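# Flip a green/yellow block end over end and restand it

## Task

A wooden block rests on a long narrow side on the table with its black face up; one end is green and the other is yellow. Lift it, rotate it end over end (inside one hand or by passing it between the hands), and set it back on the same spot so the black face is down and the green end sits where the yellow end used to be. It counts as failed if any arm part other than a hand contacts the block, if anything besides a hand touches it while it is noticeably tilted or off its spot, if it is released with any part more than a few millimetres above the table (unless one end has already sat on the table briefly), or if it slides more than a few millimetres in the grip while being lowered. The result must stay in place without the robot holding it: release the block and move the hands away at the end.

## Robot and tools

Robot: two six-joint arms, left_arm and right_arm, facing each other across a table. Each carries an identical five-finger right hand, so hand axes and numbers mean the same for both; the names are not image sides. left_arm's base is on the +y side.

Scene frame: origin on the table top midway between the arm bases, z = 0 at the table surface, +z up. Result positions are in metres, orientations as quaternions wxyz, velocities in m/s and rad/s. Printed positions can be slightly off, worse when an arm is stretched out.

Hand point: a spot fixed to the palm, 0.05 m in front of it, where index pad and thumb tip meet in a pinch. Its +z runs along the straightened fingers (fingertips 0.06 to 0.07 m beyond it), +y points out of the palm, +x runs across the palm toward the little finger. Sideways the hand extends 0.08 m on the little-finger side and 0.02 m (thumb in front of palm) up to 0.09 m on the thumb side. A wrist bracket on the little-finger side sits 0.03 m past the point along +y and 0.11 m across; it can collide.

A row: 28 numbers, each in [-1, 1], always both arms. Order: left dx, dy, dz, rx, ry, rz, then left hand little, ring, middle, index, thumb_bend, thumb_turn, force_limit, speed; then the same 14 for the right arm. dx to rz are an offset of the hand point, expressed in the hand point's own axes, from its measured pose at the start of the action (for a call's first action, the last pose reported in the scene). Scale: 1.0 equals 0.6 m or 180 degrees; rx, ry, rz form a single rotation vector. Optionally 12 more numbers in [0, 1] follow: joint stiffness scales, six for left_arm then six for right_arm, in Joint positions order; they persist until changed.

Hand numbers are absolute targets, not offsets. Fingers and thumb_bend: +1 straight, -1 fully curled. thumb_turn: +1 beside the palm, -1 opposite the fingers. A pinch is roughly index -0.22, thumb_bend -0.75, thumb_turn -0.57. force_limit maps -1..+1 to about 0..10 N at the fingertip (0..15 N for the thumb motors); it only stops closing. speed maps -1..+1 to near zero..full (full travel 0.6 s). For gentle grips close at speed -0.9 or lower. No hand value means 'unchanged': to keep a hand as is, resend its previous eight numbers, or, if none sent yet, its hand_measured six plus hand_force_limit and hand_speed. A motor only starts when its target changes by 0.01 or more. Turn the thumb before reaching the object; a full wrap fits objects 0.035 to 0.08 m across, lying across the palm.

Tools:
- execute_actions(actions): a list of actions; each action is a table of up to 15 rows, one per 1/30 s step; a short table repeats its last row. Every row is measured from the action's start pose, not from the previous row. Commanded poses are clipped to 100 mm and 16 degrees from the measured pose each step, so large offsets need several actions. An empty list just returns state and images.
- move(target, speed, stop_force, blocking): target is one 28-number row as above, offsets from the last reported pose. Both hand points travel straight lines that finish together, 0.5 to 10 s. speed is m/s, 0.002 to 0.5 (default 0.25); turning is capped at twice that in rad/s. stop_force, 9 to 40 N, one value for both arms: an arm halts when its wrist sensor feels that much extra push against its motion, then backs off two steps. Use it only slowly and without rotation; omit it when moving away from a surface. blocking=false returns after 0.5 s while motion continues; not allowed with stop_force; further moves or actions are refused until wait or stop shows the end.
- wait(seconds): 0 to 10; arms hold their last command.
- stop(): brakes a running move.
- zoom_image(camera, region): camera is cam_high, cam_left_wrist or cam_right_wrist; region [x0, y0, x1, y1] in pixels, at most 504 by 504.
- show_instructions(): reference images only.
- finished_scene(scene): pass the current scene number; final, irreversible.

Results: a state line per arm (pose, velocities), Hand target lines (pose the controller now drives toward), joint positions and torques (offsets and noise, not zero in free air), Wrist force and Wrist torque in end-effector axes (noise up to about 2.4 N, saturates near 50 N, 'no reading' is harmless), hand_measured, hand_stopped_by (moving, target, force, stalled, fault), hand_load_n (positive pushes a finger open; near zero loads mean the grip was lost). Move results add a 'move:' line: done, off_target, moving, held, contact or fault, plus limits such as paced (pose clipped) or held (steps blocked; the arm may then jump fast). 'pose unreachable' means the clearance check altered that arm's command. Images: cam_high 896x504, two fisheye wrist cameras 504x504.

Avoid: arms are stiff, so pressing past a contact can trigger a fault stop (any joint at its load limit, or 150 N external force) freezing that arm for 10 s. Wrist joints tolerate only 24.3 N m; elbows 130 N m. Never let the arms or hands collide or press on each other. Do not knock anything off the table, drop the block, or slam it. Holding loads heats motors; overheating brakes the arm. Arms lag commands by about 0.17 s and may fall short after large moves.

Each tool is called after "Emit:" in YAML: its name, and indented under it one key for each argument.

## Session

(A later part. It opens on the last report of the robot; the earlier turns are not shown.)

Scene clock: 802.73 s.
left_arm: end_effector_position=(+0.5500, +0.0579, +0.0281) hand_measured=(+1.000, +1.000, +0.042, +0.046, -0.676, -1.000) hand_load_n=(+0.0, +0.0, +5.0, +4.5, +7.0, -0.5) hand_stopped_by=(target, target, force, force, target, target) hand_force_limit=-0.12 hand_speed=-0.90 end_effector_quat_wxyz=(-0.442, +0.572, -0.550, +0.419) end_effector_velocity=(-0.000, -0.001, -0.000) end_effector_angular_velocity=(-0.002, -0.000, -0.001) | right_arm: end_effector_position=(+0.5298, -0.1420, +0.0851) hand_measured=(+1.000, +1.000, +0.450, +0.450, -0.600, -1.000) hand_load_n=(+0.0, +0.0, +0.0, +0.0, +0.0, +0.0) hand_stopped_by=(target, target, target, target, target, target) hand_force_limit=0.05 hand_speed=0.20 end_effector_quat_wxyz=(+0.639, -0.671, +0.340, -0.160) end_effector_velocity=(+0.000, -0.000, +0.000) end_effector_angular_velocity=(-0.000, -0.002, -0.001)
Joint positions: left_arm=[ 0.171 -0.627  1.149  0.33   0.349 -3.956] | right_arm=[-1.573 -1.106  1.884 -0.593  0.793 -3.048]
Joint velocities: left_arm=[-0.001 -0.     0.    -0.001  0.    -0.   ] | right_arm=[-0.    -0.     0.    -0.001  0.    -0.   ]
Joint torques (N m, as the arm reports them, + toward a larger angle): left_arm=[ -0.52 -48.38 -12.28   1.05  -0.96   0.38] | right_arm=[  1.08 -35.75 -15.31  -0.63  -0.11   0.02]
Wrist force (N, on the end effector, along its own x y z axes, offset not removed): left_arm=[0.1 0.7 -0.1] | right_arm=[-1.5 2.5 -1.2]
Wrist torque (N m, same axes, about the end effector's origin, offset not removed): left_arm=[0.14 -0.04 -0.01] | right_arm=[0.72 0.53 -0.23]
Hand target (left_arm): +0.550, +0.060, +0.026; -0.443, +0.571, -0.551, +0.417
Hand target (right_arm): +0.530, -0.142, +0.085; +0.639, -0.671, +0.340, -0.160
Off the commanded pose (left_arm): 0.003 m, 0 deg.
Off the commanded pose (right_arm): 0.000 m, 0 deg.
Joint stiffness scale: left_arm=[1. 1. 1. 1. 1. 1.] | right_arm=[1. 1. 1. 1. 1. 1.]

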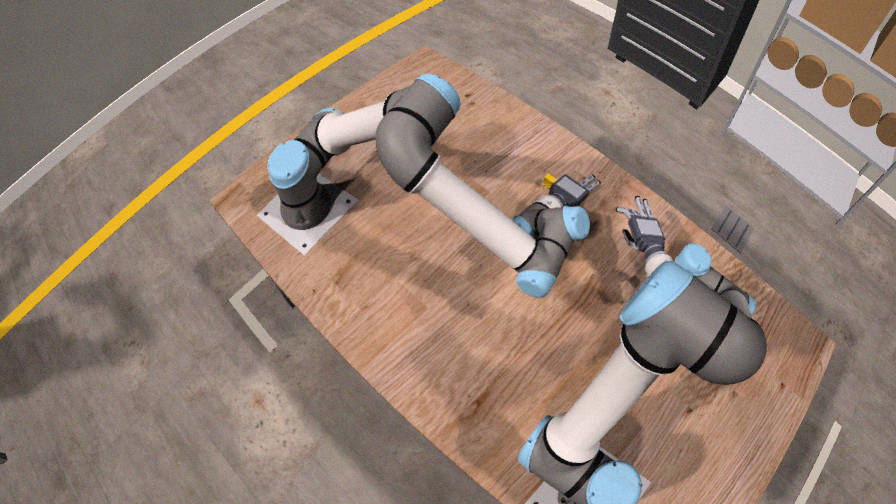

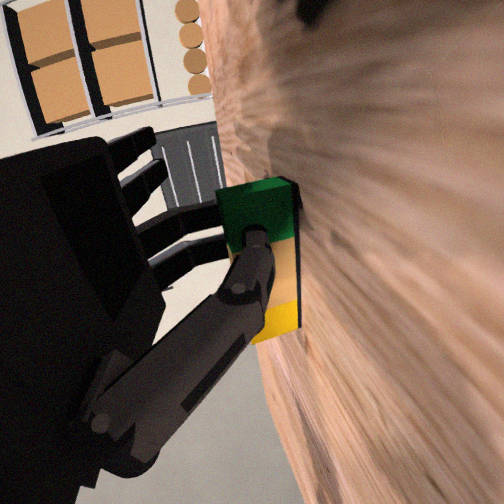

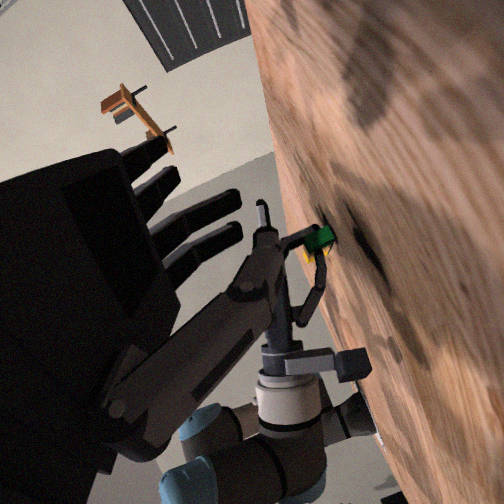

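Emit:
execute_actions:
  actions:
    - [[-0.002,0.0039,0.0012,0,0,0,1,1,0.17,0.17,-0.68,-1,-0.12,-0.8,0,0,0,0,0,0,1,1,0.45,0.45,-0.6,-1,0.05,0.2]]

Scene clock: 815.10 s.
left_arm: end_effector_position=(+0.5500, +0.0577, +0.0271) hand_measured=(+1.000, +1.000, +0.170, +0.170, -0.680, -1.000) hand_load_n=(+0.0, +0.0, +0.0, +0.0, +0.0, +0.0) hand_stopped_by=(target, target, moving, moving, target, target) hand_force_limit=-0.12 hand_speed=-0.80 end_effector_quat_wxyz=(-0.441, +0.572, -0.549, +0.420) end_effector_velocity=(-0.000, -0.000, -0.000) end_effector_angular_velocity=(-0.001, -0.000, -0.000) | right_arm: end_effector_position=(+0.5298, -0.1420, +0.0851) hand_measured=(+1.000, +1.000, +0.450, +0.450, -0.600, -1.000) hand_load_n=(+0.0, +0.0, +0.0, +0.0, +0.0, +0.0) hand_stopped_by=(target, target, target, target, target, target) hand_force_limit=0.05 hand_speed=0.20 end_effector_quat_wxyz=(+0.639, -0.671, +0.340, -0.160) end_effector_velocity=(+0.001, -0.001, -0.001) end_effector_angular_velocity=(-0.000, +0.001, -0.002)
Joint positions: left_arm=[ 0.171 -0.627  1.152  0.324  0.349 -3.956] | right_arm=[-1.573 -1.106  1.884 -0.593  0.793 -3.048]
Joint velocities: left_arm=[-0.    -0.     0.    -0.001  0.     0.   ] | right_arm=[-0.002  0.002  0.    -0.001  0.     0.   ]
Joint torques (N m, as the arm reports them, + toward a larger angle): left_arm=[ -1.35 -49.52 -13.5    1.77  -0.95   0.46] | right_arm=[  0.49 -36.23 -15.58  -0.59  -0.11   0.  ]
Wrist force (N, on the end effector, along its own x y z axes, offset not removed): left_arm=[-1.1 0.8 0.0] | right_arm=[0.1 0.7 1.5]
Wrist torque (N m, same axes, about the end effector's origin, offset not removed): left_arm=[0.10 0.22 -0.16] | right_arm=[0.23 -0.06 -0.08]
Hand target (left_arm): +0.550, +0.059, +0.026; -0.442, +0.572, -0.550, +0.419
Hand target (right_arm): +0.530, -0.142, +0.085; +0.639, -0.671, +0.340, -0.160
Off the commanded pose (left_arm): 0.002 m, 0 deg.
Off the commanded pose (right_arm): 0.000 m, 0 deg.
Joint stiffness scale: left_arm=[1. 1. 1. 1. 1. 1.] | right_arm=[1. 1. 1. 1. 1. 1.]

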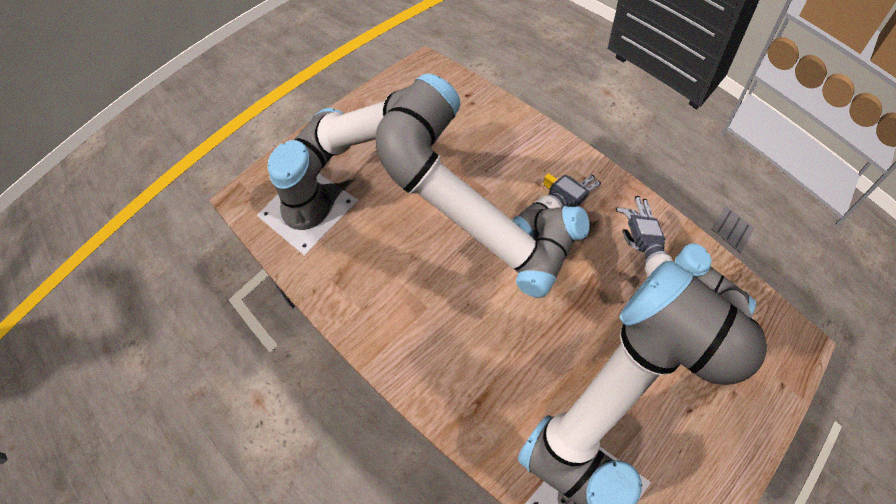

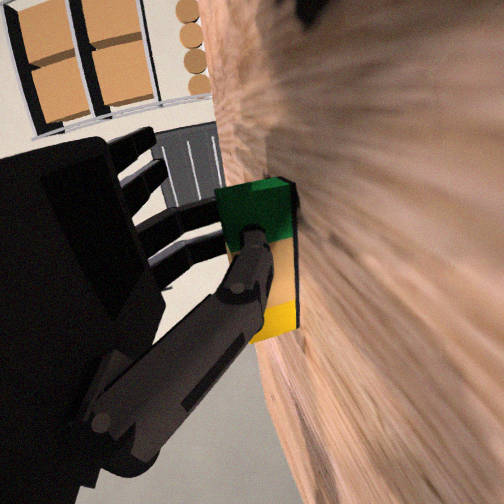

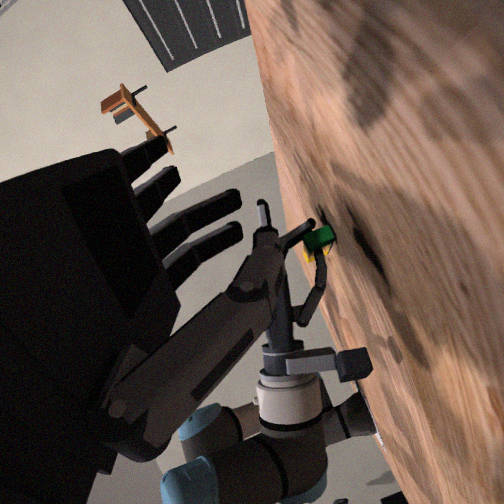

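Emit:
execute_actions:
  actions:
    - [[0,0,0,0,0,0,1,1,0.48,0.48,-0.6,-1,-0.12,0.2,0,0,0,0,0,0,1,1,0.45,0.45,-0.6,-1,0.05,0.2],[0,0,0,0,0,0,1,1,0.48,0.48,-0.6,-1,-0.12,0.2,0,0,0,0,0,0,1,1,0.45,0.45,-0.6,-1,0.05,0.2],[0,0,0,0,0,0,1,1,0.48,0.48,-0.6,-1,-0.12,0.2,0,0,0,0,0,0,1,1,0.45,0.45,-0.6,-1,0.05,0.2],[0,0.0005,-0.002,0,0,0,1,1,0.48,0.48,-0.6,-1,-0.12,0.2,0,0,0,0,0,0,1,1,0.45,0.45,-0.6,-1,0.05,0.2],[0,0.001,-0.004,0,0,0,1,1,0.48,0.48,-0.6,-1,-0.12,0.2,0,0,0,0,0,0,1,1,0.45,0.45,-0.6,-1,0.05,0.2],[0,0.0015,-0.006,0,0,0,1,1,0.48,0.48,-0.6,-1,-0.12,0.2,0,0,0,0,0,0,1,1,0.45,0.45,-0.6,-1,0.05,0.2],[0,0.002,-0.008,0,0,0,1,1,0.48,0.48,-0.6,-1,-0.12,0.2,0,0,0,0,0,0,1,1,0.45,0.45,-0.6,-1,0.05,0.2],[0,0.002,-0.0097,0,0,0,1,1,0.48,0.48,-0.6,-1,-0.12,0.2,0,0,0,0,0,0,1,1,0.45,0.45,-0.6,-1,0.05,0.2]]

Scene clock: 827.17 s.
left_arm: end_effector_position=(+0.5458, +0.0570, +0.0270) hand_measured=(+1.000, +1.000, +0.480, +0.480, -0.600, -1.000) hand_load_n=(+0.0, +0.0, +0.0, +0.0, +0.0, +0.0) hand_stopped_by=(target, target, target, target, target, target) hand_force_limit=-0.12 hand_speed=0.20 end_effector_quat_wxyz=(-0.441, +0.572, -0.548, +0.421) end_effector_velocity=(-0.010, -0.003, +0.001) end_effector_angular_velocity=(-0.000, +0.001, -0.004) | right_arm: end_effector_position=(+0.5298, -0.1420, +0.0851) hand_measured=(+1.000, +1.000, +0.450, +0.450, -0.600, -1.000) hand_load_n=(+0.0, +0.0, +0.0, +0.0, +0.0, +0.0) hand_stopped_by=(target, target, target, target, target, target) hand_force_limit=0.05 hand_speed=0.20 end_effector_quat_wxyz=(+0.639, -0.671, +0.340, -0.160) end_effector_velocity=(+0.001, -0.001, +0.001) end_effector_angular_velocity=(-0.000, -0.001, -0.003)
Joint positions: left_arm=[ 0.164 -0.627  1.155  0.335  0.345 -3.972] | right_arm=[-1.573 -1.106  1.884 -0.593  0.793 -3.048]
Joint velocities: left_arm=[-0.017  0.     0.004  0.023 -0.008 -0.029] | right_arm=[-0.001 -0.001  0.    -0.001  0.002  0.   ]
Joint torques (N m, as the arm reports them, + toward a larger angle): left_arm=[  1.22 -51.22 -13.48   2.44  -1.68  -0.02] | right_arm=[  0.59 -36.25 -15.74  -0.53  -0.09   0.03]
Wrist force (N, on the end effector, along its own x y z axes, offset not removed): left_arm=[-0.6 0.0 -1.1] | right_arm=[-1.0 1.3 1.0]
Wrist torque (N m, same axes, about the end effector's origin, offset not removed): left_arm=[0.03 0.08 -0.20] | right_arm=[0.07 0.04 -0.04]
Hand target (left_arm): +0.544, +0.057, +0.027; -0.441, +0.572, -0.549, +0.420
Hand target (right_arm): +0.530, -0.142, +0.085; +0.639, -0.671, +0.340, -0.160
Off the commanded pose (left_arm): 0.002 m, 0 deg.
Off the commanded pose (right_arm): 0.000 m, 0 deg.
Joint stiffness scale: left_arm=[1. 1. 1. 1. 1. 1.] | right_arm=[1. 1. 1. 1. 1. 1.]

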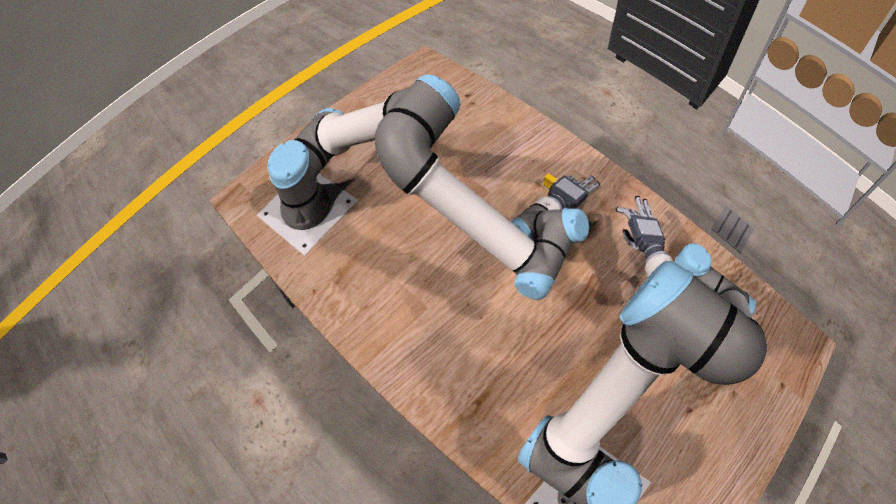

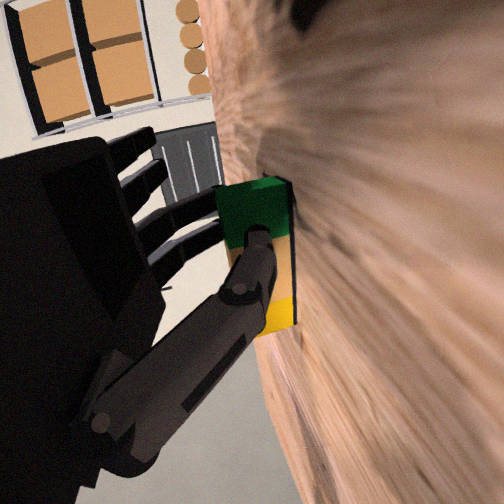

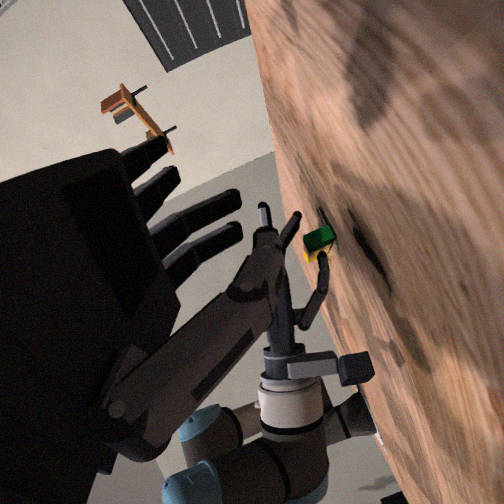

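Emit:
move:
  target: [-0.0024,-0.192,-0.056,0,0,0,1,1,0.48,0.48,-0.6,-1,-0.12,0.2,0.054,-0.069,-0.215,0,0,0,1,1,0.45,0.45,-0.6,-1,0.05,0.2]
  speed: 0.14

Scene clock: 839.50 s.
left_arm: end_effector_position=(+0.5437, +0.0600, +0.1467) hand_measured=(+1.000, +1.000, +0.480, +0.480, -0.600, -1.000) hand_load_n=(+0.0, +0.0, +0.0, +0.0, +0.0, +0.0) hand_stopped_by=(target, target, target, target, target, target) hand_force_limit=-0.12 hand_speed=0.20 end_effector_quat_wxyz=(-0.441, +0.573, -0.548, +0.420) end_effector_velocity=(-0.000, +0.000, +0.001) end_effector_angular_velocity=(+0.002, +0.001, +0.000) | right_arm: end_effector_position=(+0.4808, -0.2608, +0.1351) hand_measured=(+1.000, +1.000, +0.450, +0.450, -0.600, -1.000) hand_load_n=(+0.0, +0.0, +0.0, +0.0, +0.0, +0.0) hand_stopped_by=(target, target, target, target, target, target) hand_force_limit=0.05 hand_speed=0.20 end_effector_quat_wxyz=(+0.640, -0.671, +0.339, -0.160) end_effector_velocity=(-0.003, +0.001, +0.000) end_effector_angular_velocity=(-0.002, +0.003, +0.007)
Joint positions: left_arm=[ 0.162 -0.761  1.078  0.555  0.343 -3.981] | right_arm=[-1.872 -1.322  2.045 -0.448  0.5   -3.162]
Joint velocities: left_arm=[-0.     0.    -0.002  0.006 -0.    -0.002] | right_arm=[-0.001 -0.001  0.     0.012 -0.007 -0.009]
Joint torques (N m, as the arm reports them, + toward a larger angle): left_arm=[ -2.59 -47.99 -22.11   2.26  -1.45  -0.1 ] | right_arm=[ -1.62 -29.29 -12.27   0.48  -0.77  -0.51]
Wrist force (N, on the end effector, along its own x y z axes, offset not removed): left_arm=[-0.6 -2.0 -1.2] | right_arm=[-4.3 2.6 0.3]
Wrist torque (N m, same axes, about the end effector's origin, offset not removed): left_arm=[-0.25 0.08 -0.19] | right_arm=[0.53 0.60 -0.07]
Hand target (left_arm): +0.543, +0.058, +0.147; -0.441, +0.572, -0.548, +0.421
Hand target (right_arm): +0.480, -0.262, +0.135; +0.639, -0.671, +0.340, -0.160
Off the commanded pose (left_arm): 0.002 m, 0 deg.
Off the commanded pose (right_arm): 0.002 m, 0 deg.
Joint stiffness scale: left_arm=[1. 1. 1. 1. 1. 1.] | right_arm=[1. 1. 1. 1. 1. 1.]
move: done

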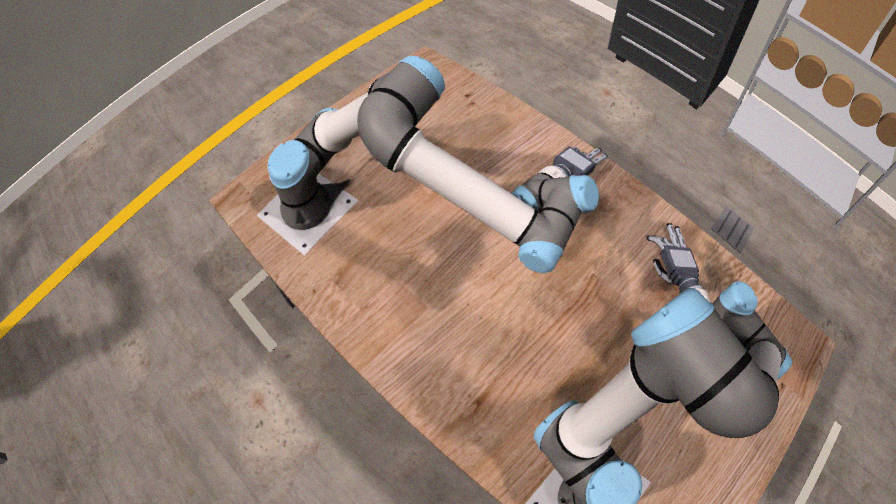

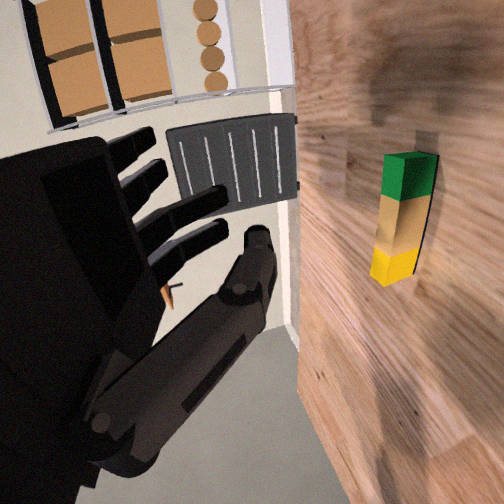

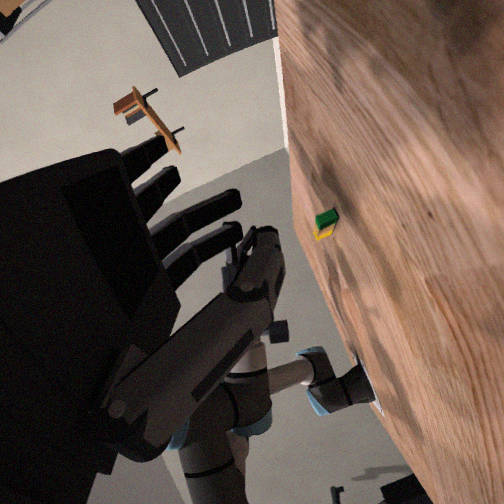

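Emit:
move:
  target: [-0.262,-0.036,-0.2386,0,0,0,1,1,0.48,0.48,-0.6,-1,-0.12,0.2,0,0,0,0,0,0,1,1,0.45,0.45,-0.6,-1,0.05,0.2]
  speed: 0.25

Scene clock: 855.20 s.
left_arm: end_effector_position=(+0.4048, +0.2116, +0.2049) hand_measured=(+1.000, +1.000, +0.480, +0.480, -0.600, -1.000) hand_load_n=(+0.0, +0.0, +0.0, +0.0, +0.0, +0.0) hand_stopped_by=(target, target, target, target, target, target) hand_force_limit=-0.12 hand_speed=0.20 end_effector_quat_wxyz=(-0.441, +0.573, -0.548, +0.421) end_effector_velocity=(-0.001, +0.003, +0.002) end_effector_angular_velocity=(-0.001, +0.000, +0.021) | right_arm: end_effector_position=(+0.4807, -0.2608, +0.1351) hand_measured=(+1.000, +1.000, +0.450, +0.450, -0.600, -1.000) hand_load_n=(+0.0, +0.0, +0.0, +0.0, +0.0, +0.0) hand_stopped_by=(target, target, target, target, target, target) hand_force_limit=0.05 hand_speed=0.20 end_effector_quat_wxyz=(+0.640, -0.671, +0.339, -0.160) end_effector_velocity=(-0.000, +0.000, -0.000) end_effector_angular_velocity=(-0.001, -0.002, +0.001)
Joint positions: left_arm=[-0.064 -1.143  1.742  0.966  0.261 -4.704] | right_arm=[-1.872 -1.322  2.045 -0.447  0.5   -3.162]
Joint velocities: left_arm=[-0.     0.012 -0.     0.067  0.    -0.084] | right_arm=[ 0.001 -0.     0.001 -0.002 -0.    -0.   ]
Joint torques (N m, as the arm reports them, + toward a larger angle): left_arm=[ -3.96 -31.79 -14.65   2.7   -1.76   0.19] | right_arm=[  0.9  -27.16 -16.29  -0.42   0.01   0.31]
Wrist force (N, on the end effector, along its own x y z axes, offset not removed): left_arm=[-0.9 2.0 -0.2] | right_arm=[1.3 1.6 0.8]
Wrist torque (N m, same axes, about the end effector's origin, offset not removed): left_arm=[0.26 0.13 -0.10] | right_arm=[0.28 -0.13 0.02]
Hand target (left_arm): +0.404, +0.211, +0.205; -0.441, +0.573, -0.548, +0.420
Hand target (right_arm): +0.481, -0.261, +0.135; +0.640, -0.671, +0.339, -0.160
Off the commanded pose (left_arm): 0.001 m, 0 deg.
Off the commanded pose (right_arm): 0.000 m, 0 deg.
Joint stiffness scale: left_arm=[1. 1. 1. 1. 1. 1.] | right_arm=[1. 1. 1. 1. 1. 1.]
move: done

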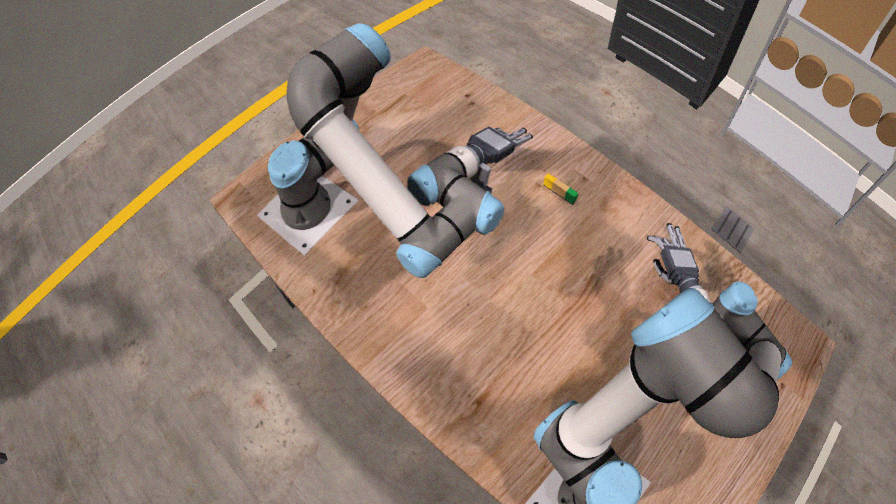

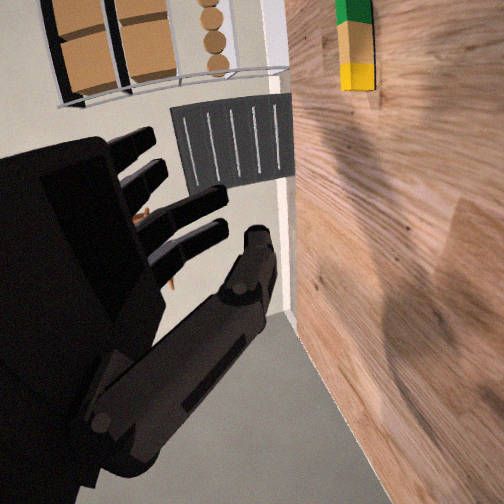

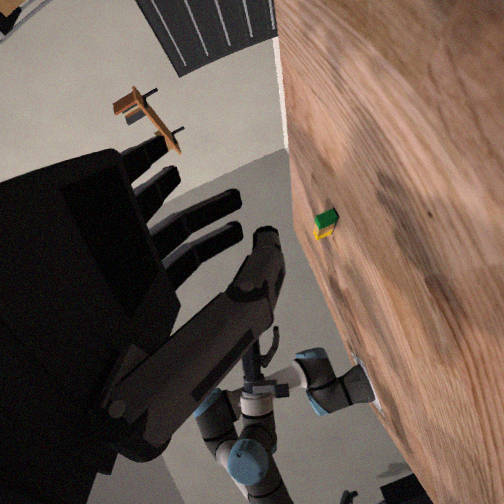

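The block is standing black face down, with the green end where the yellow end was, and both arms are clear.

Emit:
zoom_image:
  camera: "cam_high"
  region: [510, 150, 620, 230]

Region (510, 150, 620, 230) of cam_high's 896x504 image, scaled by 4.582, with more detail than that image has; it fills the top 367 rows of this view, and the rest is white.

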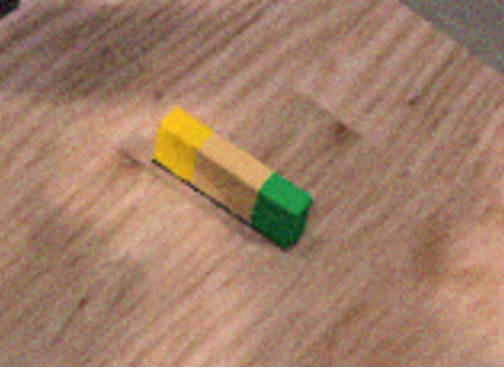

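Emit:
finished_scene:
  scene: 2

The scene is finished: the task was done.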